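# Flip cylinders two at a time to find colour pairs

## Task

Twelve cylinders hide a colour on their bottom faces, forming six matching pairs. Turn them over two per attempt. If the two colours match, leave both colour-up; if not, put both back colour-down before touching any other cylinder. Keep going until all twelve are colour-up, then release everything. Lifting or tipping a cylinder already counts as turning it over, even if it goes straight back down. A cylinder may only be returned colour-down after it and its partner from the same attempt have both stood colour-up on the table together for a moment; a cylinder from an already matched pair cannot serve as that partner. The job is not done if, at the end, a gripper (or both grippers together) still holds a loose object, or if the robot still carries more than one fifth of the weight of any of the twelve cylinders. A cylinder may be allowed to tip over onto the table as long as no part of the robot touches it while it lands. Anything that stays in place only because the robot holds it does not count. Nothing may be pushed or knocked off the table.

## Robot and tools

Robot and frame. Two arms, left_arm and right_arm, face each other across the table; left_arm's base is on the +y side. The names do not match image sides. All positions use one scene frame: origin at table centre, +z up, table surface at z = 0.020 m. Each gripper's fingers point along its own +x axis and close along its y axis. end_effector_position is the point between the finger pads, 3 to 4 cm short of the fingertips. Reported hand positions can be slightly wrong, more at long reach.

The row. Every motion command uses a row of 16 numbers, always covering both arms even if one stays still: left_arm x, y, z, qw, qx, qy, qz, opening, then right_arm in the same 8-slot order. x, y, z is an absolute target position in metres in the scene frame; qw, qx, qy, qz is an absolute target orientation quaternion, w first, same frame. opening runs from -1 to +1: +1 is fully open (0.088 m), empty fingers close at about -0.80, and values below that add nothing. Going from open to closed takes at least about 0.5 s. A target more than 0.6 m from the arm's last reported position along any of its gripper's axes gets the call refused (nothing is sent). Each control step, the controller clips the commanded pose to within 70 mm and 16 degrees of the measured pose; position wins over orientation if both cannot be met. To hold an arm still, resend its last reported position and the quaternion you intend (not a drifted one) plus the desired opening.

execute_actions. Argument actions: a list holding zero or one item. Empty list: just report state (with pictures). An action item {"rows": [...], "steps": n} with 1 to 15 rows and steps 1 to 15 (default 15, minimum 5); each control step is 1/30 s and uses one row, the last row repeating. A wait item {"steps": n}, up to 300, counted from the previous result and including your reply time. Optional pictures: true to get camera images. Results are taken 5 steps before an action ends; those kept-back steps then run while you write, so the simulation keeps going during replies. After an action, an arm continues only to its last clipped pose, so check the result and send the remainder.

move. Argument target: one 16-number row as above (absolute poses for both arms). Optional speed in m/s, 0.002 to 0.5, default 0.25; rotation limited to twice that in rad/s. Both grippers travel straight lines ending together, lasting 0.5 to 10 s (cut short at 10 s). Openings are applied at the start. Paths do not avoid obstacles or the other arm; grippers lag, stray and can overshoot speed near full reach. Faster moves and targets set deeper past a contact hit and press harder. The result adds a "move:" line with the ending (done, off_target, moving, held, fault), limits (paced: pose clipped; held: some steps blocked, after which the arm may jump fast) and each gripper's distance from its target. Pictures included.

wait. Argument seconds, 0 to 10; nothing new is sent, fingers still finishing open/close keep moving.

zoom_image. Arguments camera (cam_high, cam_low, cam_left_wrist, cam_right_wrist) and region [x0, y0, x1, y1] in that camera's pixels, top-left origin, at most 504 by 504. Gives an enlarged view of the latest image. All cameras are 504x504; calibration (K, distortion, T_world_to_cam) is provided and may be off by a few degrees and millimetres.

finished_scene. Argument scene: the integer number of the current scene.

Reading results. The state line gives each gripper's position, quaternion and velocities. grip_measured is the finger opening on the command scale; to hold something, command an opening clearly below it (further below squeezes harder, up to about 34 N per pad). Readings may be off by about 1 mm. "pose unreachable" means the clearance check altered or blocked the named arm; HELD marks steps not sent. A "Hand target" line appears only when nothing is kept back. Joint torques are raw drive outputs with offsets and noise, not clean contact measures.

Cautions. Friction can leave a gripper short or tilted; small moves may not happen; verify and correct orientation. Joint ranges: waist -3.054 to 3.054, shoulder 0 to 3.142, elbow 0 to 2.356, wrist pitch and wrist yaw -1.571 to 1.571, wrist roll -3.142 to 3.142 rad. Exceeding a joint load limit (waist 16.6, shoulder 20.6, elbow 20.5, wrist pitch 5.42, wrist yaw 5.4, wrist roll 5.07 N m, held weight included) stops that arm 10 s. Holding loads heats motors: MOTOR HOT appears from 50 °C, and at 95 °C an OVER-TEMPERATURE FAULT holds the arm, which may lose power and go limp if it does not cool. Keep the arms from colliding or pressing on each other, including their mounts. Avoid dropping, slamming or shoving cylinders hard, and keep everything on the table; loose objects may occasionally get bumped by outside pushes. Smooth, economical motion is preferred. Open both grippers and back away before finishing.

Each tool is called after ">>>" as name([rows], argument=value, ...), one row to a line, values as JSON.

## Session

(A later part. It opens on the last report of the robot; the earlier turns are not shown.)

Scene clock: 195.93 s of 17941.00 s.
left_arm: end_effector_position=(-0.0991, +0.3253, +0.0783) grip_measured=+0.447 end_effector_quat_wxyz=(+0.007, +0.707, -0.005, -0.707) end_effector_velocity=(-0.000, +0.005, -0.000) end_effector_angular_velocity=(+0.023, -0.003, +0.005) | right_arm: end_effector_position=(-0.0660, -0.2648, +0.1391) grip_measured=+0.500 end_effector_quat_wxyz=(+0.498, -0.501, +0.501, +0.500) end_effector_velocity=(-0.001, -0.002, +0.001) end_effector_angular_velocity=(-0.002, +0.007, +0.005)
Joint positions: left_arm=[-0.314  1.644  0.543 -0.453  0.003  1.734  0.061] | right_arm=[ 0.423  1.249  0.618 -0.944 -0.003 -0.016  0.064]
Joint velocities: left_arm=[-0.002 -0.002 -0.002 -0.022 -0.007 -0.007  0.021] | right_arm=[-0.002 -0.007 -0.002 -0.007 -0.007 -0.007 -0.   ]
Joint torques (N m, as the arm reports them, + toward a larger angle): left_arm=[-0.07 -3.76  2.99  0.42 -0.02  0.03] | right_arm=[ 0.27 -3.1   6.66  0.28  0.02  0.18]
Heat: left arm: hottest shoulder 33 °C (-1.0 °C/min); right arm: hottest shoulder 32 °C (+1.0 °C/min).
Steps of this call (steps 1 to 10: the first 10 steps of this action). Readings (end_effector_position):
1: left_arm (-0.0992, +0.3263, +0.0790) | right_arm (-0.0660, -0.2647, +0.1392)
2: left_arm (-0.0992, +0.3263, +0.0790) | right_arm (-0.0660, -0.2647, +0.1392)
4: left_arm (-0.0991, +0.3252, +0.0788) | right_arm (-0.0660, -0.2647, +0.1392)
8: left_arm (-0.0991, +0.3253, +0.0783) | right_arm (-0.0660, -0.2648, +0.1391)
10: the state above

>>> move(target=[-0.1,0.33,0.15,0,0.707,0,-0.707,0.5,-0.064,-0.256,0.074,0.5,-0.5,0.5,0.5,0.5], speed=0.15)

>>> execute_actions([
  {"rows":[[-0.1,0.33,0.15,0,0.707,0,-0.707,0.5,-0.064,-0.256,0.074,0.5,-0.5,0.5,0.5,-0.4]],"steps":15},
])

>>> move(target=[-0.1,0.33,0.15,0,0.707,0,-0.707,0.5,-0.064,-0.256,0.16,0.5,-0.5,0.5,0.5,-0.4])

>>> move(target=[-0.062,0.09,0.264,0.5,0.5,-0.5,-0.5,0.6,-0.06,-0.04,0.26,0.707,0,0,0.707,-0.4], speed=0.4)

>>> move(target=[-0.062,0.016,0.264,0.5,0.5,-0.5,-0.5,0.6,-0.06,-0.04,0.26,0.707,0,0,0.707,-0.4], speed=0.15)

>>> execute_actions([
  {"rows":[[-0.062,0.016,0.264,0.5,0.5,-0.5,-0.5,-0.4,-0.06,-0.04,0.26,0.707,0,0,0.707,-0.4]],"steps":15},
])

>>> execute_actions([
  {"rows":[[-0.062,0.016,0.264,0.5,0.5,-0.5,-0.5,-0.4,-0.06,-0.04,0.26,0.707,0,0,0.707,0.6]],"steps":15},
])

>>> move(target=[-0.062,0.06,0.264,0.5,0.5,-0.5,-0.5,-0.4,-0.06,-0.11,0.26,0.707,0,0,0.707,0.6])

Scene clock: 197.60 s of 17941.00 s.
left_arm: end_effector_position=(-0.1005, +0.3335, +0.1463) grip_measured=+0.500 end_effector_quat_wxyz=(-0.004, +0.705, +0.006, -0.709) end_effector_velocity=(+0.001, +0.002, +0.004) end_effector_angular_velocity=(+0.004, -0.007, -0.005) | right_arm: end_effector_position=(-0.0649, -0.2533, +0.0776) grip_measured=+0.500 end_effector_quat_wxyz=(+0.503, -0.496, +0.498, +0.503) end_effector_velocity=(+0.000, -0.002, -0.003) end_effector_angular_velocity=(-0.007, +0.007, +0.015)
Joint positions: left_arm=[-0.314  1.423  0.682 -0.845  0.003  1.734  0.063] | right_arm=[ 0.418  1.459  0.482 -0.58  -0.003 -0.016  0.064]
Joint velocities: left_arm=[ 0.002 -0.012  0.007 -0.022 -0.007  0.007 -0.   ] | right_arm=[-0.007  0.007 -0.007  0.007 -0.007 -0.022 -0.   ]
Joint torques (N m, as the arm reports them, + toward a larger angle): left_arm=[-0.21 -5.23  6.05  0.01  0.01  0.01] | right_arm=[-0.32 -3.75  3.43  0.3   0.03 -0.21]
Heat: left arm: hottest shoulder 33 °C (+0.0 °C/min); right arm: hottest elbow 32 °C (+1.0 °C/min).
Hand target (left_arm): -0.100, +0.330, +0.150; +0.000, +0.707, +0.000, -0.707
Hand target (right_arm): -0.064, -0.257, +0.074; +0.500, -0.500, +0.500, +0.500
Off your previous action's commanded pose (left_arm): 0.006 m, 1 deg at its last step (step 5 of this call).
Off your previous action's commanded pose (right_arm): 0.003 m, 0 deg at its last step (step 5 of this call).
Off the commanded pose (left_arm): 0.005 m, 1 deg.
Off the commanded pose (right_arm): 0.005 m, 1 deg.
Kept back: nothing.
move: done
camera_calibration (this result's frames):
cam_left_wrist: T_world_to_cam=[[-0.00256557, 0.99982, -0.0187987, -0.31843], [0.957406, 0.00788373, 0.288638, 0.0841794], [0.288734, -0.0172575, -0.957254, 0.247719], [0, 0, 0, 1]] pos_world=[-0.152936, 0.321984, 0.206847]
cam_right_wrist: T_world_to_cam=[[0.998041, 0.0557779, 0.0283461, 0.0830253], [0.0449979, -0.954677, 0.294224, -0.228639], [0.0434726, -0.292372, -0.955316, 0.0827525], [0, 0, 0, 1]] pos_world=[-0.0761718, -0.198712, 0.143972]

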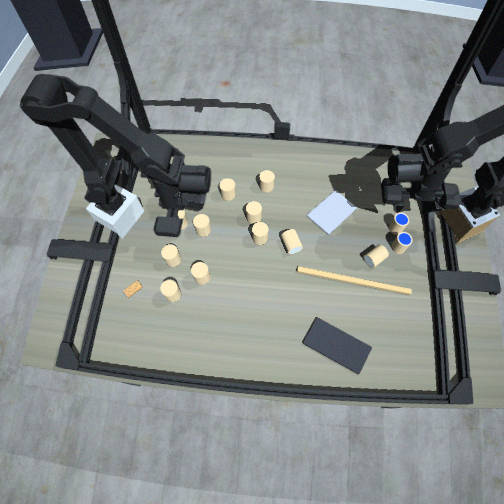

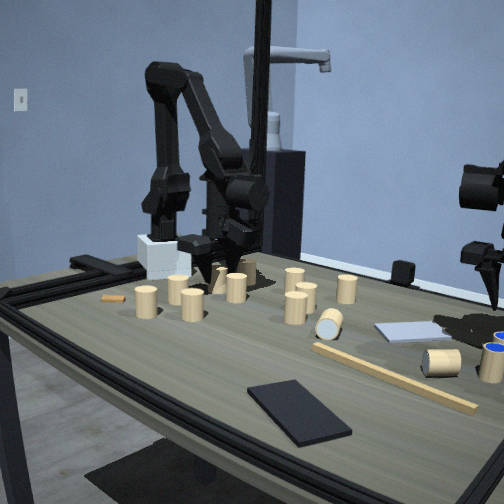

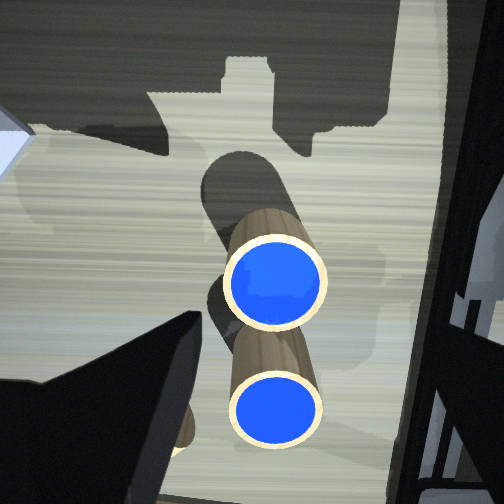

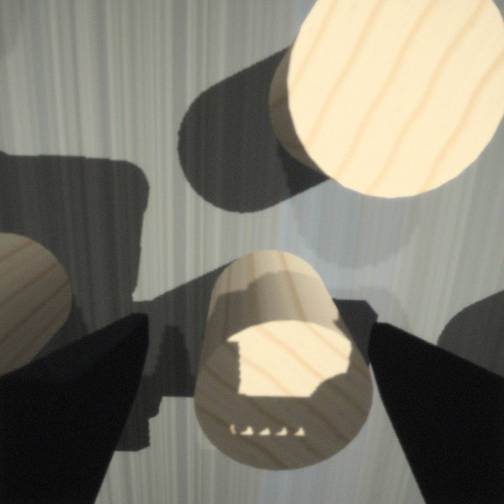

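Scene clock: 197.93 s of 17941.00 s.
left_arm: end_effector_position=(-0.1005, +0.3335, +0.1464) grip_measured=+0.500 end_effector_quat_wxyz=(-0.004, +0.705, +0.006, -0.709) end_effector_velocity=(-0.002, +0.002, -0.000) end_effector_angular_velocity=(+0.006, +0.008, +0.005) | right_arm: end_effector_position=(-0.0645, -0.2532, +0.0767) grip_measured=+0.022 end_effector_quat_wxyz=(+0.503, -0.496, +0.498, +0.502) end_effector_velocity=(-0.001, -0.002, -0.000) end_effector_angular_velocity=(-0.007, +0.007, +0.005)
Joint positions: left_arm=[-0.314  1.423  0.682 -0.845  0.003  1.734  0.063] | right_arm=[ 0.417  1.465  0.482 -0.576 -0.001 -0.017  0.04 ]
Joint velocities: left_arm=[-0.002 -0.002 -0.002 -0.007  0.007 -0.007 -0.   ] | right_arm=[-0.002 -0.002 -0.002 -0.007 -0.007 -0.007 -0.   ]
Joint torques (N m, as the arm reports them, + toward a larger angle): left_arm=[-0.29 -5.43  5.72  0.13 -0.1   0.01] | right_arm=[-0.28 -3.65  3.62  0.33 -0.03 -0.21]
Heat: left arm: hottest shoulder 33 °C (+0.0 °C/min); right arm: hottest elbow 32 °C (+1.0 °C/min).
Steps of this call (steps 1 to 10: the first 10 steps of this action). Readings (end_effector_position):
1: left_arm (-0.1005, +0.3336, +0.1463) | right_arm (-0.0649, -0.2533, +0.0774)
2: left_arm (-0.1005, +0.3335, +0.1464) | right_arm (-0.0648, -0.2532, +0.0772)
4: left_arm (-0.1005, +0.3335, +0.1464) | right_arm (-0.0645, -0.2532, +0.0769)
8: left_arm (-0.1005, +0.3335, +0.1464) | right_arm (-0.0645, -0.2532, +0.0767)
10: the state above

Scene clock: 199.17 s of 17941.00 s.
left_arm: end_effector_position=(-0.1005, +0.3334, +0.1465) grip_measured=+0.500 end_effector_quat_wxyz=(-0.004, +0.705, +0.006, -0.709) end_effector_velocity=(-0.000, -0.001, -0.000) end_effector_angular_velocity=(-0.006, -0.009, -0.000) | right_arm: end_effector_position=(-0.0646, -0.2573, +0.1560) grip_measured=+0.022 end_effector_quat_wxyz=(+0.497, -0.502, +0.504, +0.496) end_effector_velocity=(-0.002, -0.005, +0.003) end_effector_angular_velocity=(-0.022, +0.008, +0.024)
Joint positions: left_arm=[-0.314  1.423  0.682 -0.845  0.003  1.734  0.064] | right_arm=[ 0.417  1.263  0.699 -1.019 -0.001 -0.017  0.04 ]
Joint velocities: left_arm=[-0.007 -0.002 -0.002  0.007 -0.007 -0.007 -0.   ] | right_arm=[ 0.002 -0.007  0.007 -0.037 -0.007 -0.022 -0.   ]
Joint torques (N m, as the arm reports them, + toward a larger angle): left_arm=[-0.2  -5.45  5.69  0.16 -0.01  0.02] | right_arm=[-0.25 -5.09  7.   -0.1  -0.03 -0.2 ]
Heat: left arm: hottest shoulder 33 °C (-1.0 °C/min); right arm: hottest elbow 32 °C (+1.0 °C/min).
Hand target (left_arm): -0.100, +0.330, +0.150; +0.000, +0.707, -0.000, -0.707
Hand target (right_arm): -0.064, -0.255, +0.160; +0.500, -0.500, +0.500, +0.500
Off your previous action's commanded pose (left_arm): 0.005 m, 1 deg at its last step (step 5 of this call).
Off your previous action's commanded pose (right_arm): 0.004 m, 1 deg at its last step (step 5 of this call).
Off the commanded pose (left_arm): 0.005 m, 1 deg.
Off the commanded pose (right_arm): 0.004 m, 1 deg.
Kept back: nothing.
move: done
camera_calibration (this result's frames):
cam_left_wrist: T_world_to_cam=[[-0.00256437, 0.999813, -0.0191751, -0.318248], [0.957388, 0.00799234, 0.288695, 0.0840462], [0.288794, -0.0176177, -0.957229, 0.248061], [0, 0, 0, 1]] pos_world=[-0.152919, 0.321887, 0.207085]
cam_right_wrist: T_world_to_cam=[[0.998033, 0.0561274, 0.0279241, 0.0808864], [0.0443182, -0.946733, 0.318956, -0.257365], [0.0443388, -0.317091, -0.947358, 0.148999], [0, 0, 0, 1]] pos_world=[-0.0759278, -0.200949, 0.220985]

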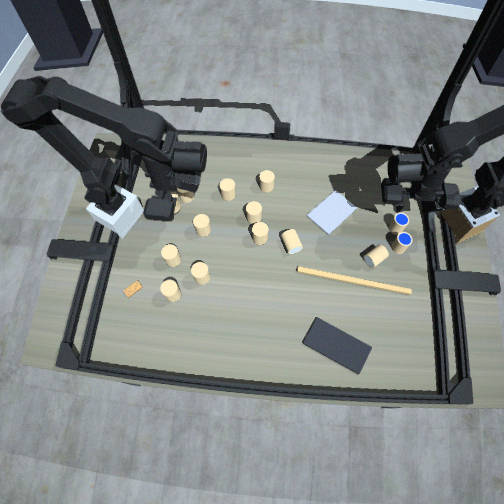

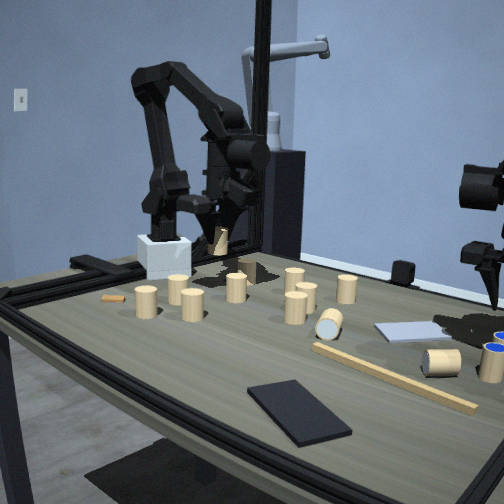

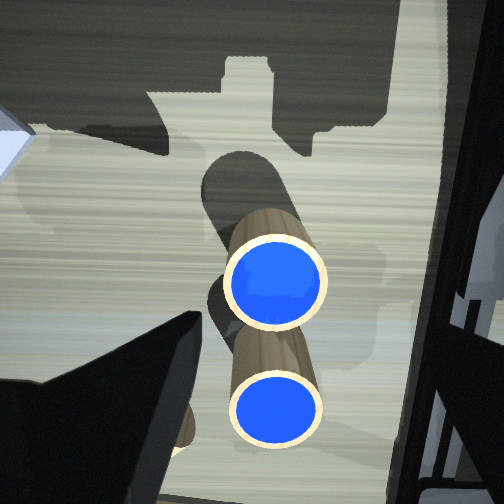

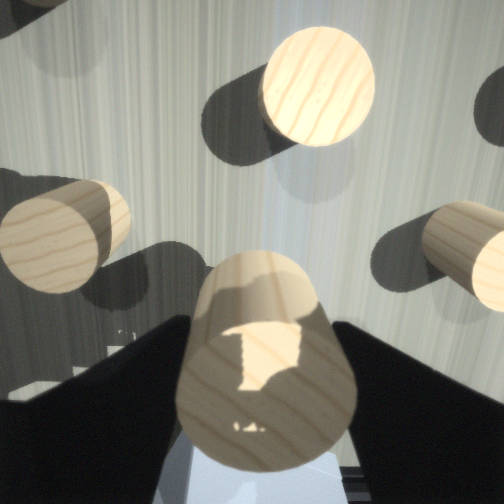

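Scene clock: 201.80 s of 17941.00 s.
left_arm: end_effector_position=(-0.0618, +0.0950, +0.2666) grip_measured=+0.600 end_effector_quat_wxyz=(+0.496, +0.502, -0.503, -0.499) end_effector_velocity=(+0.000, -0.001, -0.004) end_effector_angular_velocity=(+0.012, +0.010, +0.005) | right_arm: end_effector_position=(-0.0607, -0.0412, +0.2584) grip_measured=+0.022 end_effector_quat_wxyz=(+0.711, -0.005, -0.002, +0.703) end_effector_velocity=(-0.000, +0.002, +0.001) end_effector_angular_velocity=(+0.017, -0.008, +0.015)
Joint positions: left_arm=[-0.232  1.836  0.597  1.237  0.253  1.581  0.068] | right_arm=[ 0.413  1.612  0.406  1.202 -0.012 -0.011  0.04 ]
Joint velocities: left_arm=[-0.002  0.007  0.002 -0.007 -0.007 -0.007 -0.   ] | right_arm=[-0.007  0.022  0.002  0.037 -0.022 -0.007  0.   ]
Joint torques (N m, as the arm reports them, + toward a larger angle): left_arm=[-0.08 -5.67  5.65  1.86  0.   -0.12] | right_arm=[-0.22 -5.51  5.9   1.66 -0.11  0.19]
Heat: left arm: hottest shoulder 33 °C (-1.0 °C/min); right arm: hottest elbow 32 °C (+0.0 °C/min).
Hand target (left_arm): -0.062, +0.092, +0.265; +0.496, +0.500, -0.503, -0.501
Hand target (right_arm): -0.060, -0.039, +0.259; +0.711, -0.002, -0.002, +0.703
Off the commanded pose (left_arm): 0.006 m, 1 deg.
Off the commanded pose (right_arm): 0.002 m, 1 deg.
Kept back: nothing.
move: done
camera_calibration (this result's frames):
cam_left_wrist: T_world_to_cam=[[0.0101612, -0.0309424, -0.99947, 0.282616], [0.957439, 0.288633, 0.000798127, 0.0642966], [0.288455, -0.95694, 0.0325583, 0.172923], [0, 0, 0, 1]] pos_world=[-0.114312, 0.155664, 0.276784]
cam_right_wrist: T_world_to_cam=[[0.996769, -0.0403122, 0.0694743, 0.0472515], [0.0535252, -0.311552, -0.94872, 0.268632], [0.0598899, 0.949374, -0.308387, 0.202322], [0, 0, 0, 1]] pos_world=[-0.0735944, -0.106482, 0.313967]

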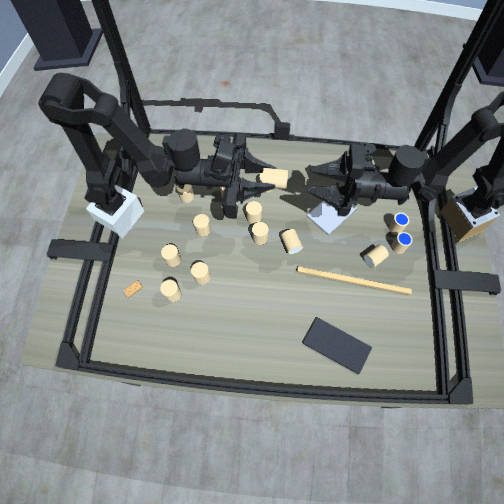

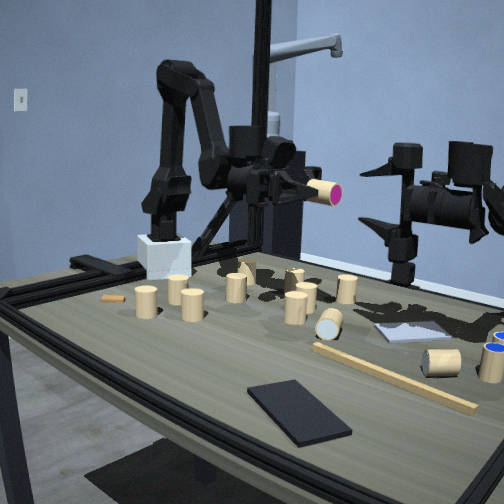

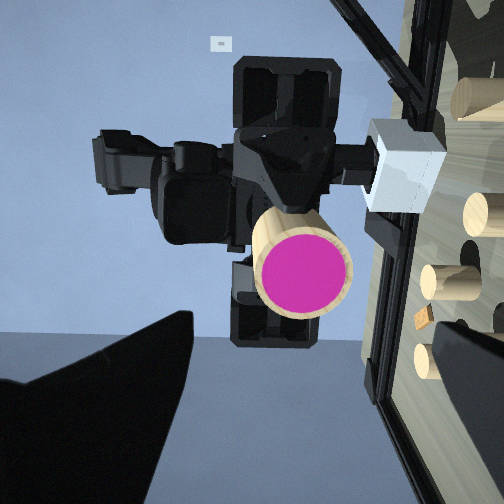

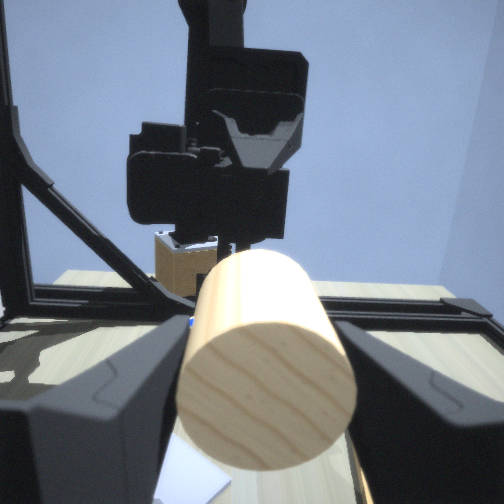

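Scene clock: 202.87 s of 17941.00 s.
left_arm: end_effector_position=(-0.0616, +0.0194, +0.2681) grip_measured=+0.600 end_effector_quat_wxyz=(+0.501, +0.499, -0.503, -0.497) end_effector_velocity=(+0.003, -0.003, +0.002) end_effector_angular_velocity=(-0.002, +0.007, +0.019) | right_arm: end_effector_position=(-0.0607, -0.0412, +0.2583) grip_measured=+0.022 end_effector_quat_wxyz=(+0.707, -0.003, -0.000, +0.707) end_effector_velocity=(-0.002, -0.001, +0.000) end_effector_angular_velocity=(-0.002, -0.007, +0.010)
Joint positions: left_arm=[-0.284  2.035  0.917  1.126  0.195  1.573  0.068] | right_arm=[ 0.407  1.612  0.406  1.202 -0.03  -0.005  0.04 ]
Joint velocities: left_arm=[-0.002  0.002  0.012 -0.007 -0.022 -0.007 -0.   ] | right_arm=[ 0.002 -0.007 -0.002 -0.007 -0.007 -0.007 -0.   ]
Joint torques (N m, as the arm reports them, + toward a larger angle): left_arm=[-0.28 -8.04  6.22  1.57 -0.11 -0.15] | right_arm=[-0.32 -6.52  5.85  1.33 -0.13  0.19]
Heat: left arm: hottest shoulder 33 °C (-1.0 °C/min); right arm: hottest elbow 32 °C (+0.0 °C/min).
Hand target (left_arm): -0.062, +0.016, +0.264; +0.500, +0.500, -0.500, -0.500
Hand target (right_arm): -0.060, -0.040, +0.260; +0.707, +0.000, +0.000, +0.707
Off the commanded pose (left_arm): 0.005 m, 1 deg.
Off the commanded pose (right_arm): 0.002 m, 0 deg.
Kept back: nothing.
move: done
camera_calibration (this result's frames):
cam_left_wrist: T_world_to_cam=[[0.00445293, -0.0409541, -0.999151, 0.281534], [0.95587, 0.293687, -0.00777788, 0.088095], [0.293756, -0.955024, 0.0404546, 0.0986816], [0, 0, 0, 1]] pos_world=[-0.114449, 0.0799009, 0.277988]
cam_right_wrist: T_world_to_cam=[[0.997528, -0.0296876, 0.0636939, 0.0491774], [0.0513429, -0.310962, -0.949035, 0.268542], [0.0479809, 0.949959, -0.308669, 0.201688], [0, 0, 0, 1]] pos_world=[-0.0725207, -0.106629, 0.313978]

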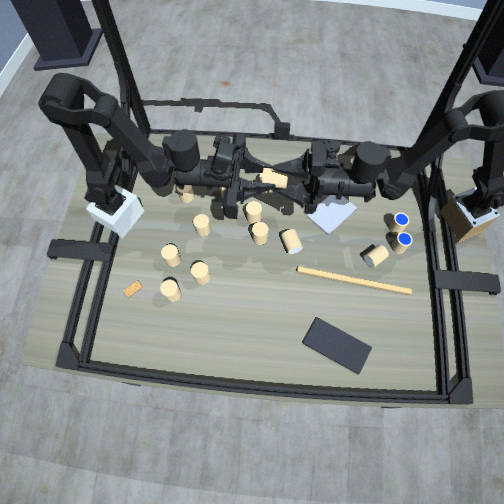

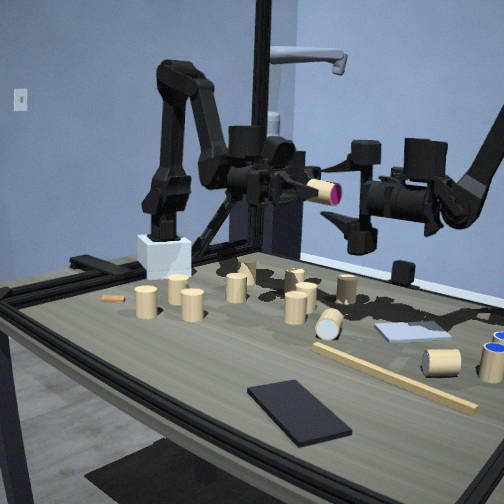

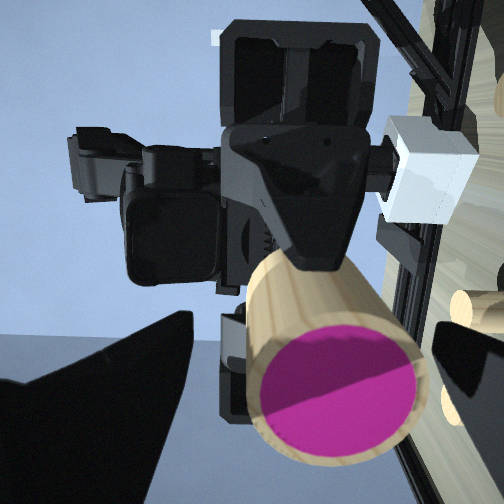

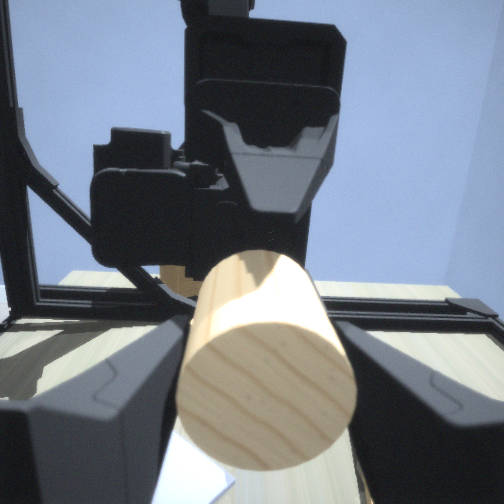

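Scene clock: 203.20 s of 17941.00 s.
left_arm: end_effector_position=(-0.0615, +0.0190, +0.2677) grip_measured=+0.025 end_effector_quat_wxyz=(+0.501, +0.499, -0.502, -0.498) end_effector_velocity=(-0.000, +0.000, -0.001) end_effector_angular_velocity=(-0.002, -0.008, +0.005) | right_arm: end_effector_position=(-0.0607, -0.0412, +0.2583) grip_measured=+0.022 end_effector_quat_wxyz=(+0.707, -0.003, -0.000, +0.707) end_effector_velocity=(-0.002, -0.001, -0.002) end_effector_angular_velocity=(-0.007, -0.007, +0.010)
Joint positions: left_arm=[-0.284  2.036  0.919  1.123  0.195  1.573  0.04 ] | right_arm=[ 0.407  1.612  0.406  1.202 -0.03  -0.005  0.04 ]
Joint velocities: left_arm=[-0.002  0.002 -0.002  0.007 -0.007  0.007 -0.   ] | right_arm=[ 0.002 -0.002 -0.002 -0.007 -0.007 -0.007 -0.   ]
Joint torques (N m, as the arm reports them, + toward a larger angle): left_arm=[-0.26 -8.    6.01  1.61 -0.11 -0.13] | right_arm=[-0.28 -6.54  5.85  1.32 -0.12  0.18]
Heat: left arm: hottest shoulder 33 °C (-1.0 °C/min); right arm: hottest elbow 32 °C (+0.0 °C/min).
Steps of this call (steps 1 to 10: the first 10 steps of this action). Readings (end_effector_position):
1: left_arm (-0.0616, +0.0192, +0.2682) | right_arm (-0.0607, -0.0412, +0.2583)
2: left_arm (-0.0616, +0.0191, +0.2682) | right_arm (-0.0607, -0.0412, +0.2583)
4: left_arm (-0.0616, +0.0191, +0.2683) | right_arm (-0.0607, -0.0412, +0.2583)
8: left_arm (-0.0615, +0.0190, +0.2677) | right_arm (-0.0607, -0.0412, +0.2583)
10: the state above

Scene clock: 203.70 s of 17941.00 s.
left_arm: end_effector_position=(-0.0615, +0.0189, +0.2669) grip_measured=+0.024 end_effector_quat_wxyz=(+0.500, +0.500, -0.502, -0.498) end_effector_velocity=(+0.000, +0.001, +0.002) end_effector_angular_velocity=(-0.007, +0.006, -0.005) | right_arm: end_effector_position=(-0.0607, -0.0412, +0.2583) grip_measured=+0.546 end_effector_quat_wxyz=(+0.707, -0.003, -0.000, +0.707) end_effector_velocity=(-0.002, -0.001, -0.002) end_effector_angular_velocity=(-0.007, +0.008, +0.020)
Joint positions: left_arm=[-0.284  2.038  0.919  1.123  0.195  1.573  0.04 ] | right_arm=[ 0.407  1.612  0.406  1.202 -0.03  -0.005  0.066]
Joint velocities: left_arm=[ 0.002 -0.002 -0.002  0.007  0.007 -0.007 -0.   ] | right_arm=[-0.002 -0.002 -0.002 -0.007 -0.022  0.007  0.017]
Joint torques (N m, as the arm reports them, + toward a larger angle): left_arm=[-0.25 -8.4   5.82  1.59 -0.09 -0.13] | right_arm=[-0.29 -6.54  5.85  1.32 -0.12  0.19]
Heat: left arm: hottest shoulder 33 °C (-1.0 °C/min); right arm: hottest elbow 32 °C (+0.0 °C/min).
Off your previous action's commanded pose (left_arm): 0.005 m, 0 deg at its last step (step 5 of this call).
Off your previous action's commanded pose (right_arm): 0.002 m, 0 deg at its last step (step 5 of this call).
Steps of this call (steps 1 to 5: the last 5 steps of your previous action; steps 6 to 15: the first 10 steps of this action). Readings (end_effector_position):
6: left_arm (-0.0615, +0.0190, +0.2677) | right_arm (-0.0607, -0.0412, +0.2583)
7: left_arm (-0.0615, +0.0190, +0.2677) | right_arm (-0.0607, -0.0412, +0.2583)
9: left_arm (-0.0615, +0.0189, +0.2675) | right_arm (-0.0607, -0.0412, +0.2583)
13: left_arm (-0.0615, +0.0189, +0.2669) | right_arm (-0.0607, -0.0412, +0.2583)
15: the state above

Scene clock: 205.07 s of 17941.00 s.
left_arm: end_effector_position=(-0.0622, +0.0570, +0.2608) grip_measured=+0.023 end_effector_quat_wxyz=(+0.498, +0.502, -0.498, -0.501) end_effector_velocity=(+0.002, +0.002, +0.000) end_effector_angular_velocity=(-0.002, +0.007, +0.010) | right_arm: end_effector_position=(-0.0603, -0.1073, +0.2626) grip_measured=+0.600 end_effector_quat_wxyz=(+0.707, +0.001, -0.004, +0.707) end_effector_velocity=(-0.001, -0.003, -0.004) end_effector_angular_velocity=(-0.022, -0.007, +0.015)
Joint positions: left_arm=[-0.264  1.953  0.749  1.197  0.215  1.573  0.04 ] | right_arm=[ 0.394  1.303  0.17   1.14  -0.043 -0.005  0.068]
Joint velocities: left_arm=[ 0.002 -0.002 -0.007  0.007 -0.007 -0.007 -0.   ] | right_arm=[-0.007 -0.022 -0.007 -0.037 -0.022 -0.007 -0.   ]
Joint torques (N m, as the arm reports them, + toward a larger angle): left_arm=[  0.39 -10.6    3.91   1.88   0.13  -0.1 ] | right_arm=[-0.34 -5.15  4.22  1.18 -0.13  0.2 ]
Heat: left arm: hottest shoulder 33 °C (+0.0 °C/min); right arm: hottest elbow 32 °C (+0.0 °C/min).
Hand target (left_arm): -0.062, +0.060, +0.264; +0.500, +0.500, -0.500, -0.500
Hand target (right_arm): -0.060, -0.110, +0.260; +0.707, +0.000, +0.000, +0.707
Off your previous action's commanded pose (left_arm): 0.004 m, 0 deg at its last step (step 5 of this call).
Off your previous action's commanded pose (right_arm): 0.002 m, 0 deg at its last step (step 5 of this call).
Off the commanded pose (left_arm): 0.004 m, 0 deg.
Off the commanded pose (right_arm): 0.004 m, 0 deg.
Kept back: nothing.
move: done
camera_calibration (this result's frames):
cam_left_wrist: T_world_to_cam=[[0.00114206, -0.0267683, -0.999641, 0.274877], [0.955734, 0.294154, -0.00678493, 0.0772505], [0.29423, -0.955383, 0.0259193, 0.13892], [0, 0, 0, 1]] pos_world=[-0.115019, 0.117356, 0.271702]
cam_right_wrist: T_world_to_cam=[[0.997526, -0.0303894, 0.0633976, 0.0466265], [0.0513772, -0.300452, -0.952412, 0.25403], [0.0479911, 0.953313, -0.298147, 0.263359], [0, 0, 0, 1]] pos_world=[-0.0722014, -0.173323, 0.317505]

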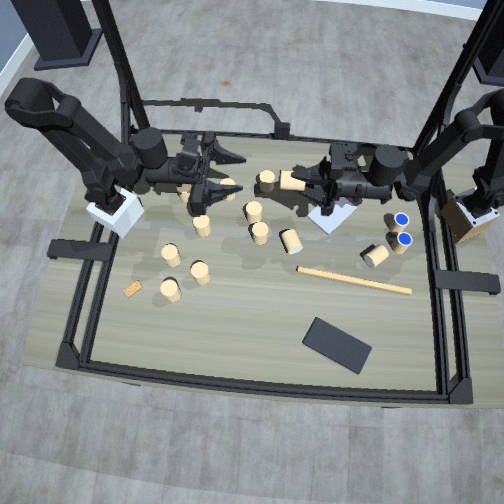

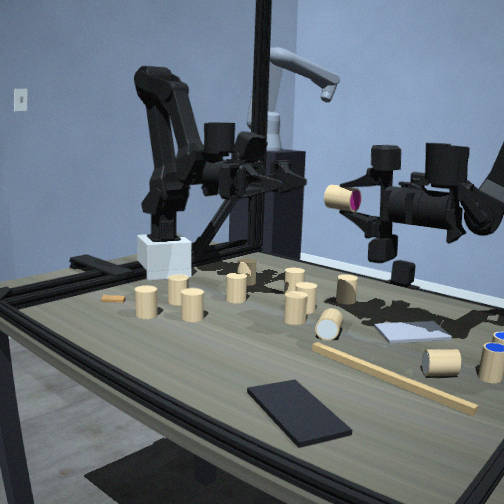

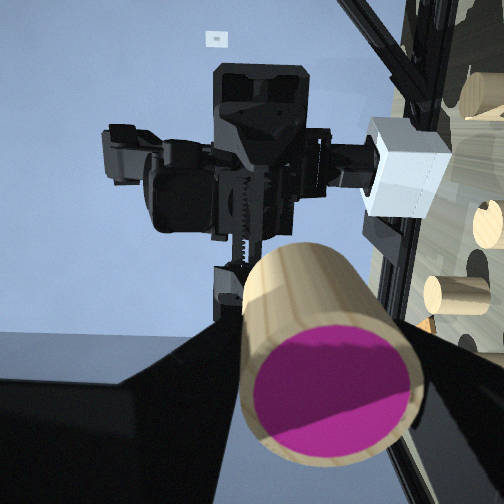

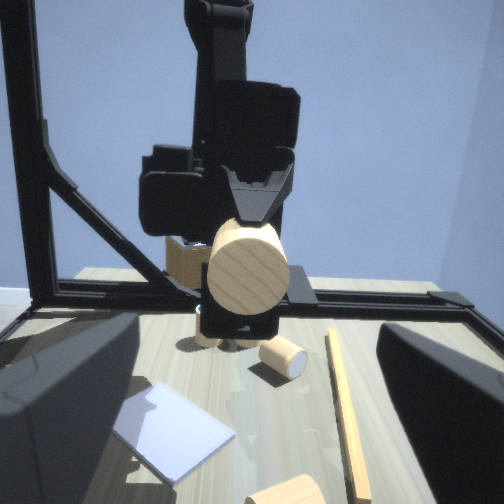

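>>> move(target=[-0.16,0.33,0.16,0,0.707,0,-0.707,-0.4,-0.149,-0.25,0.14,0.5,-0.5,0.5,0.5,0.6], speed=0.4)

>>> move(target=[-0.16,0.33,0.075,0,0.707,0,-0.707,-0.4,-0.149,-0.25,0.074,0.5,-0.5,0.5,0.5,0.6], speed=0.14)

>>> execute_actions([
  {"rows":[[-0.16,0.33,0.075,0,0.707,0,-0.707,0.5,-0.149,-0.25,0.074,0.5,-0.5,0.5,0.5,-0.4]],"steps":15},
])

>>> move(target=[-0.16,0.33,0.15,0,0.707,0,-0.707,0.5,-0.149,-0.25,0.16,0.5,-0.5,0.5,0.5,-0.4])

>>> move(target=[-0.062,0.09,0.264,0.5,0.5,-0.5,-0.5,0.6,-0.06,-0.04,0.26,0.707,0,0,0.707,-0.4], speed=0.4)

Scene clock: 208.20 s of 17941.00 s.
left_arm: end_effector_position=(-0.1591, +0.3305, +0.1578) grip_measured=+0.019 end_effector_quat_wxyz=(+0.003, +0.705, +0.002, -0.709) end_effector_velocity=(-0.001, +0.003, -0.001) end_effector_angular_velocity=(+0.011, -0.009, +0.010) | right_arm: end_effector_position=(-0.1464, -0.2518, +0.1407) grip_measured=+0.600 end_effector_quat_wxyz=(+0.499, -0.502, +0.495, +0.505) end_effector_velocity=(+0.001, -0.004, -0.001) end_effector_angular_velocity=(-0.028, -0.004, -0.010)
Joint positions: left_arm=[-0.606  1.391  0.708 -0.885  0.005  1.436  0.04 ] | right_arm=[ 0.846  1.365  0.707 -0.906  0.003  0.397  0.068]
Joint velocities: left_arm=[-0.012  0.002 -0.002 -0.007 -0.007 -0.022 -0.   ] | right_arm=[-0.002  0.007  0.002 -0.022 -0.007  0.007 -0.   ]
Joint torques (N m, as the arm reports them, + toward a larger angle): left_arm=[-0.46 -3.5   6.06  0.1   0.19 -0.05] | right_arm=[ 0.3  -4.01  6.73 -0.05 -0.12  0.19]
Heat: left arm: hottest shoulder 33 °C (+0.0 °C/min); right arm: hottest elbow 32 °C (+0.0 °C/min).
Hand target (left_arm): -0.161, +0.328, +0.159; +0.003, +0.704, +0.003, -0.710
Hand target (right_arm): -0.148, -0.251, +0.141; +0.498, -0.502, +0.497, +0.503
Off the commanded pose (left_arm): 0.002 m, 1 deg.
Off the commanded pose (right_arm): 0.003 m, 1 deg.
Kept back: nothing.
move: done
camera_calibration (this result's frames):
cam_left_wrist: T_world_to_cam=[[-0.00753855, 0.999375, -0.0345367, -0.313483], [0.95735, 0.0171889, 0.28842, 0.133882], [0.288833, -0.0308895, -0.956881, 0.280095], [0, 0, 0, 1]] pos_world=[-0.211436, 0.319638, 0.218577]
cam_right_wrist: T_world_to_cam=[[0.996964, 0.0715232, 0.0307802, 0.165942], [0.0590308, -0.952038, 0.300233, -0.240258], [0.0507775, -0.297504, -0.953369, 0.146573], [0, 0, 0, 1]] pos_world=[-0.158698, -0.196997, 0.206764]

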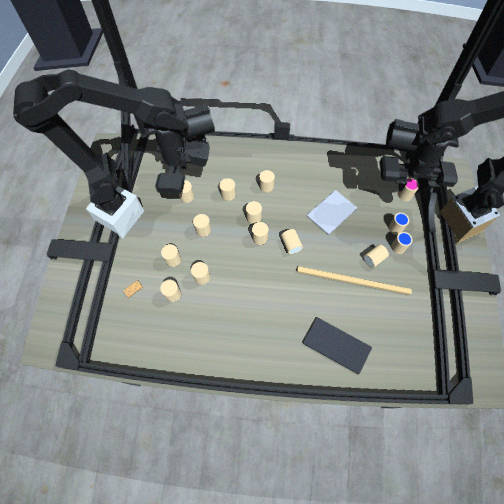

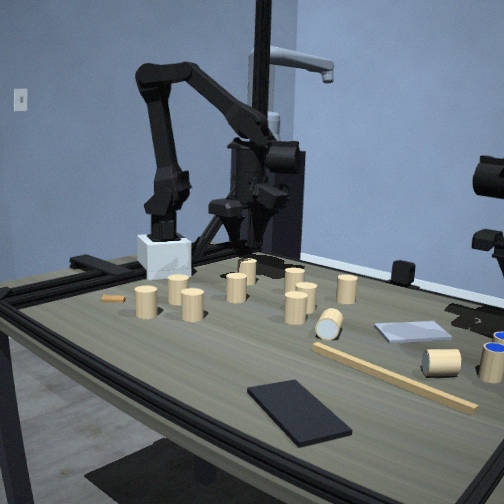

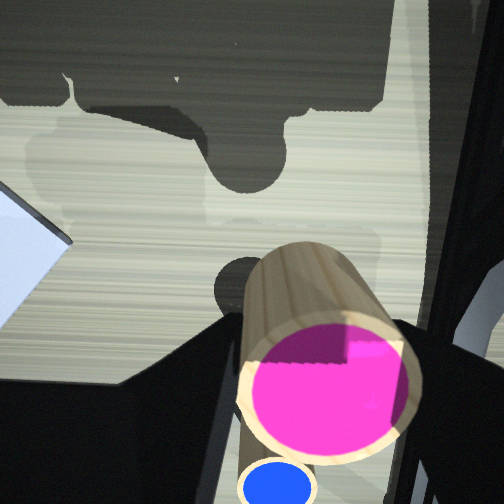

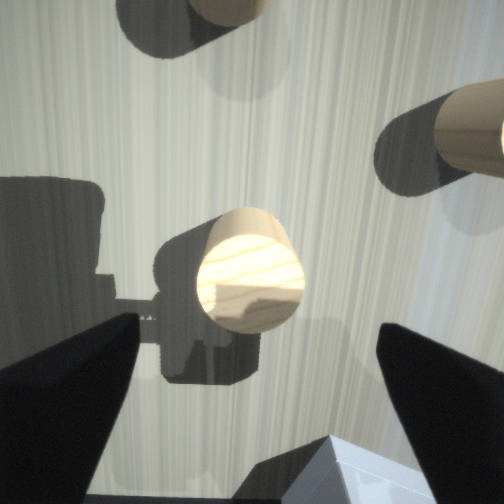

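Scene clock: 209.33 s of 17941.00 s.
left_arm: end_effector_position=(-0.1604, +0.3260, +0.0784) grip_measured=+0.019 end_effector_quat_wxyz=(+0.006, +0.705, -0.004, -0.709) end_effector_velocity=(-0.002, +0.002, +0.001) end_effector_angular_velocity=(+0.003, +0.007, -0.000) | right_arm: end_effector_position=(-0.1492, -0.2471, +0.0777) grip_measured=+0.600 end_effector_quat_wxyz=(+0.502, -0.497, +0.497, +0.505) end_effector_velocity=(+0.001, -0.002, -0.003) end_effector_angular_velocity=(-0.010, +0.004, +0.000)
Joint positions: left_arm=[-0.611  1.64   0.54  -0.457  0.003  1.436  0.04 ] | right_arm=[ 0.85   1.552  0.567 -0.572  0.003  0.41   0.068]
Joint velocities: left_arm=[-0.007 -0.007 -0.002 -0.007  0.007 -0.007 -0.004] | right_arm=[-0.007  0.007 -0.007  0.007 -0.007 -0.007 -0.   ]
Joint torques (N m, as the arm reports them, + toward a larger angle): left_arm=[-0.19 -3.7   2.87  0.68 -0.05  0.  ] | right_arm=[ 0.28 -4.36  3.37  0.33 -0.11  0.18]
Heat: left arm: hottest shoulder 33 °C (+0.0 °C/min); right arm: hottest elbow 32 °C (+0.0 °C/min).
Hand target (left_arm): -0.160, +0.330, +0.075; -0.000, +0.707, +0.000, -0.707
Hand target (right_arm): -0.149, -0.251, +0.074; +0.500, -0.500, +0.500, +0.500
Off the commanded pose (left_arm): 0.005 m, 1 deg.
Off the commanded pose (right_arm): 0.005 m, 1 deg.
Kept back: nothing.
move: done
camera_calibration (this result's frames):
cam_left_wrist: T_world_to_cam=[[-0.00256939, 0.99893, -0.046173, -0.30988], [0.957203, 0.0158196, 0.288985, 0.158509], [0.289406, -0.0434544, -0.95622, 0.208522], [0, 0, 0, 1]] pos_world=[-0.212869, 0.316102, 0.139278]
cam_right_wrist: T_world_to_cam=[[0.997769, 0.0606847, 0.0278249, 0.168018], [0.0498602, -0.954542, 0.293878, -0.218129], [0.0443939, -0.291835, -0.955438, 0.0886912], [0, 0, 0, 1]] pos_world=[-0.160704, -0.192526, 0.144167]

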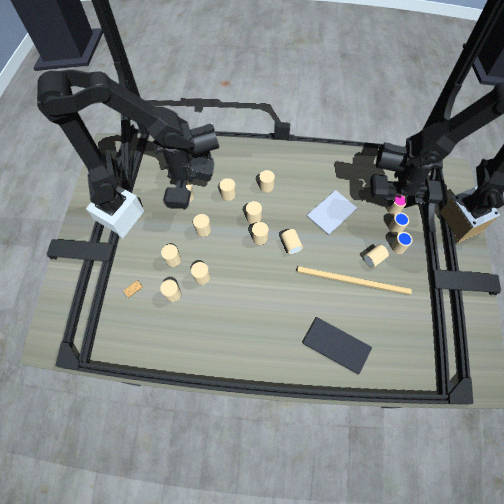

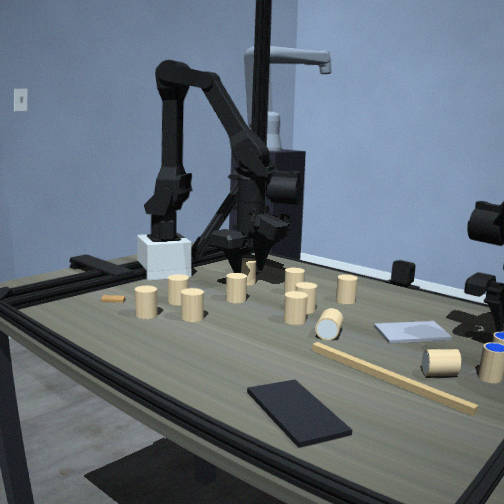

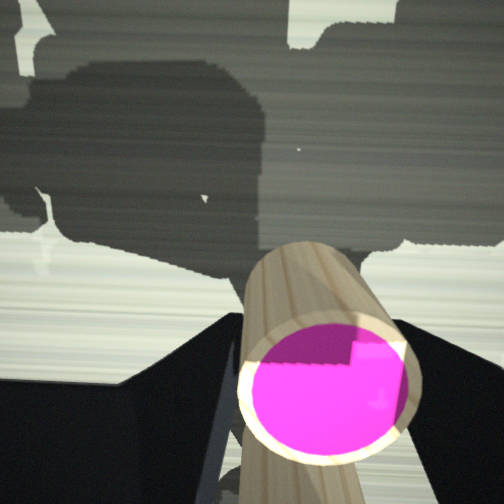

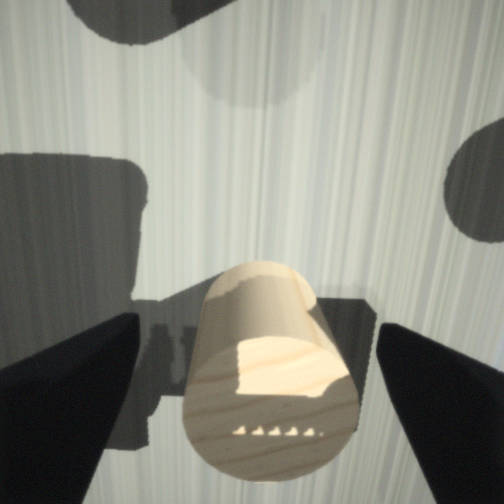

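Scene clock: 209.67 s of 17941.00 s.
left_arm: end_effector_position=(-0.1605, +0.3253, +0.0783) grip_measured=+0.447 end_effector_quat_wxyz=(+0.007, +0.705, -0.005, -0.709) end_effector_velocity=(-0.001, +0.003, -0.001) end_effector_angular_velocity=(+0.013, +0.006, +0.005) | right_arm: end_effector_position=(-0.1494, -0.2468, +0.0770) grip_measured=+0.019 end_effector_quat_wxyz=(+0.502, -0.496, +0.497, +0.505) end_effector_velocity=(+0.004, -0.004, -0.000) end_effector_angular_velocity=(-0.017, -0.016, +0.005)
Joint positions: left_arm=[-0.611  1.641  0.54  -0.453  0.003  1.436  0.061] | right_arm=[ 0.85   1.556  0.567 -0.568  0.002  0.411  0.04 ]
Joint velocities: left_arm=[-0.002  0.002 -0.002 -0.007  0.007 -0.007  0.022] | right_arm=[-0.002 -0.002 -0.002 -0.022  0.007 -0.007 -0.   ]
Joint torques (N m, as the arm reports them, + toward a larger angle): left_arm=[-0.19 -4.16  2.95  0.51  0.   -0.01] | right_arm=[ 0.25 -4.34  3.6   0.26 -0.09  0.16]
Heat: left arm: hottest shoulder 33 °C (+0.0 °C/min); right arm: hottest elbow 32 °C (+0.0 °C/min).
Steps of this call (steps 1 to 10: the first 10 steps of this action). Readings (end_effector_position):
1: left_arm (-0.1604, +0.3259, +0.0784) | right_arm (-0.1492, -0.2470, +0.0776)
2: left_arm (-0.1604, +0.3259, +0.0784) | right_arm (-0.1492, -0.2469, +0.0775)
4: left_arm (-0.1605, +0.3253, +0.0784) | right_arm (-0.1493, -0.2470, +0.0772)
8: left_arm (-0.1605, +0.3253, +0.0783) | right_arm (-0.1494, -0.2468, +0.0770)
10: the state above

Scene clock: 211.03 s of 17941.00 s.
left_arm: end_effector_position=(-0.1594, +0.3335, +0.1462) grip_measured=+0.500 end_effector_quat_wxyz=(-0.004, +0.707, +0.006, -0.707) end_effector_velocity=(-0.001, +0.004, +0.002) end_effector_angular_velocity=(+0.013, +0.006, -0.010) | right_arm: end_effector_position=(-0.1476, -0.2509, +0.1557) grip_measured=+0.020 end_effector_quat_wxyz=(+0.498, -0.505, +0.500, +0.496) end_effector_velocity=(+0.002, -0.005, +0.002) end_effector_angular_velocity=(-0.028, -0.004, +0.005)
Joint positions: left_arm=[-0.611  1.42   0.679 -0.845  0.003  1.436  0.063] | right_arm=[ 0.85   1.363  0.769 -0.99   0.002  0.411  0.04 ]
Joint velocities: left_arm=[-0.002 -0.007  0.002 -0.022  0.007  0.007  0.   ] | right_arm=[-0.002 -0.002  0.007 -0.037 -0.007 -0.007  0.002]
Joint torques (N m, as the arm reports them, + toward a larger angle): left_arm=[-0.25 -5.26  5.62  0.16 -0.09  0.03] | right_arm=[ 0.27 -6.    6.96 -0.12 -0.09  0.16]
Heat: left arm: hottest shoulder 33 °C (+0.0 °C/min); right arm: hottest elbow 32 °C (+0.0 °C/min).
Hand target (left_arm): -0.160, +0.330, +0.150; +0.000, +0.707, +0.000, -0.707
Hand target (right_arm): -0.149, -0.249, +0.160; +0.500, -0.500, +0.500, +0.500
Off your previous action's commanded pose (left_arm): 0.006 m, 1 deg at its last step (step 5 of this call).
Off your previous action's commanded pose (right_arm): 0.004 m, 1 deg at its last step (step 5 of this call).
Off the commanded pose (left_arm): 0.005 m, 1 deg.
Off the commanded pose (right_arm): 0.005 m, 1 deg.
Kept back: nothing.
move: done
camera_calibration (this result's frames):
cam_left_wrist: T_world_to_cam=[[-0.00244886, 0.999838, -0.0178362, -0.318699], [0.956107, 0.00756717, 0.292919, 0.139849], [0.293007, -0.016336, -0.955971, 0.264861], [0, 0, 0, 1]] pos_world=[-0.212097, 0.321916, 0.20655]
cam_right_wrist: T_world_to_cam=[[0.997471, 0.0610985, 0.0363172, 0.163274], [0.0464314, -0.946985, 0.317904, -0.24711], [0.0538153, -0.315414, -0.947427, 0.156227], [0, 0, 0, 1]] pos_world=[-0.159795, -0.194709, 0.220641]

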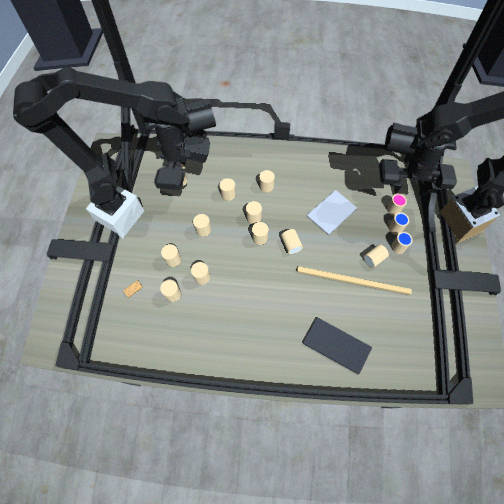

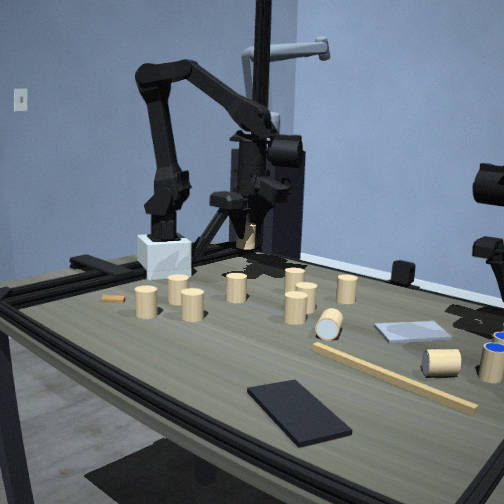

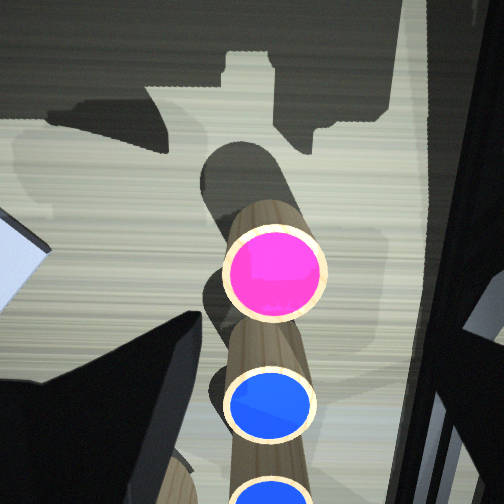

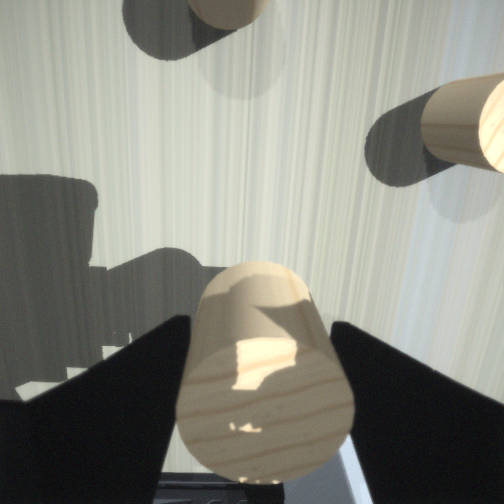

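Scene clock: 213.70 s of 17941.00 s.
left_arm: end_effector_position=(-0.0630, +0.0940, +0.2669) grip_measured=+0.600 end_effector_quat_wxyz=(+0.495, +0.501, -0.505, -0.499) end_effector_velocity=(+0.002, -0.001, +0.002) end_effector_angular_velocity=(-0.017, +0.003, +0.020) | right_arm: end_effector_position=(-0.0617, -0.0409, +0.2593) grip_measured=+0.020 end_effector_quat_wxyz=(+0.711, -0.000, +0.002, +0.703) end_effector_velocity=(-0.000, +0.000, -0.006) end_effector_angular_velocity=(-0.012, -0.022, +0.005)
Joint positions: left_arm=[-0.235  1.84   0.6    1.241  0.253  1.583  0.068] | right_arm=[ 0.418  1.609  0.408  1.198 -0.008  0.003  0.04 ]
Joint velocities: left_arm=[-0.002  0.007  0.002  0.022 -0.022 -0.007 -0.   ] | right_arm=[-0.002  0.017 -0.002  0.007 -0.007 -0.022 -0.   ]
Joint torques (N m, as the arm reports them, + toward a larger angle): left_arm=[ 0.3  -5.98  5.54  1.76  0.14 -0.18] | right_arm=[-0.35 -5.5   5.62  1.64 -0.13 -0.18]
Heat: left arm: hottest shoulder 33 °C (+0.0 °C/min); right arm: hottest elbow 32 °C (+0.0 °C/min).
Hand target (left_arm): -0.061, +0.092, +0.265; +0.496, +0.500, -0.505, -0.500
Hand target (right_arm): -0.061, -0.040, +0.259; +0.711, -0.001, +0.000, +0.703
Off the commanded pose (left_arm): 0.005 m, 1 deg.
Off the commanded pose (right_arm): 0.002 m, 1 deg.
Kept back: nothing.
move: done
camera_calibration (this result's frames):
cam_left_wrist: T_world_to_cam=[[0.0126985, -0.0339533, -0.999343, 0.283238], [0.958421, 0.285348, 0.00248359, 0.0656407], [0.285076, -0.957822, 0.0361651, 0.17129], [0, 0, 0, 1]] pos_world=[-0.115339, 0.154952, 0.276694]
cam_right_wrist: T_world_to_cam=[[0.997646, -0.040423, 0.0553946, 0.0519083], [0.0401419, -0.310686, -0.949664, 0.269109], [0.0555987, 0.949653, -0.308332, 0.202068], [0, 0, 0, 1]] pos_world=[-0.0738233, -0.106188, 0.314992]

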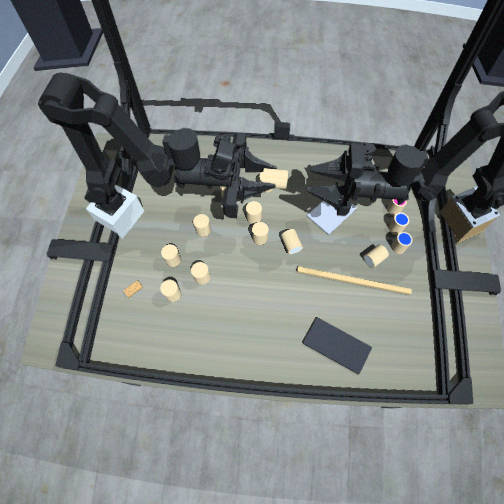

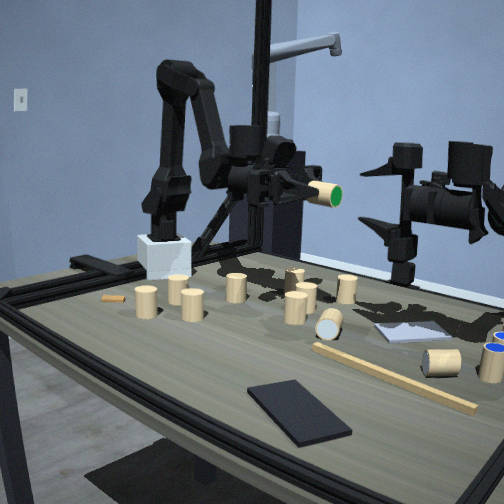

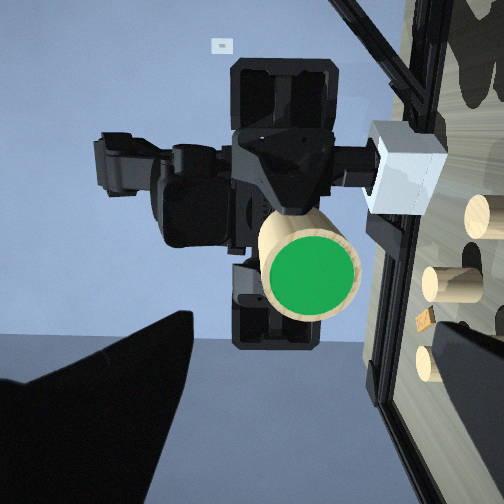

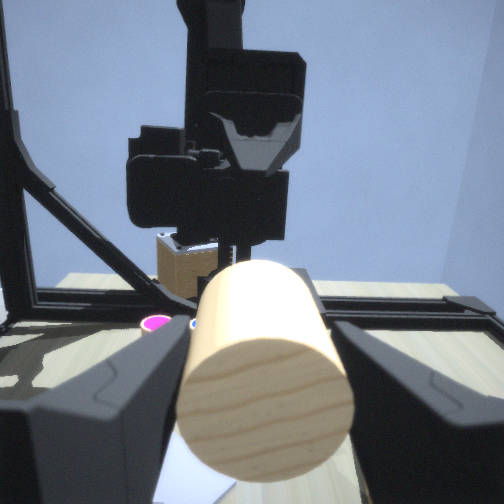

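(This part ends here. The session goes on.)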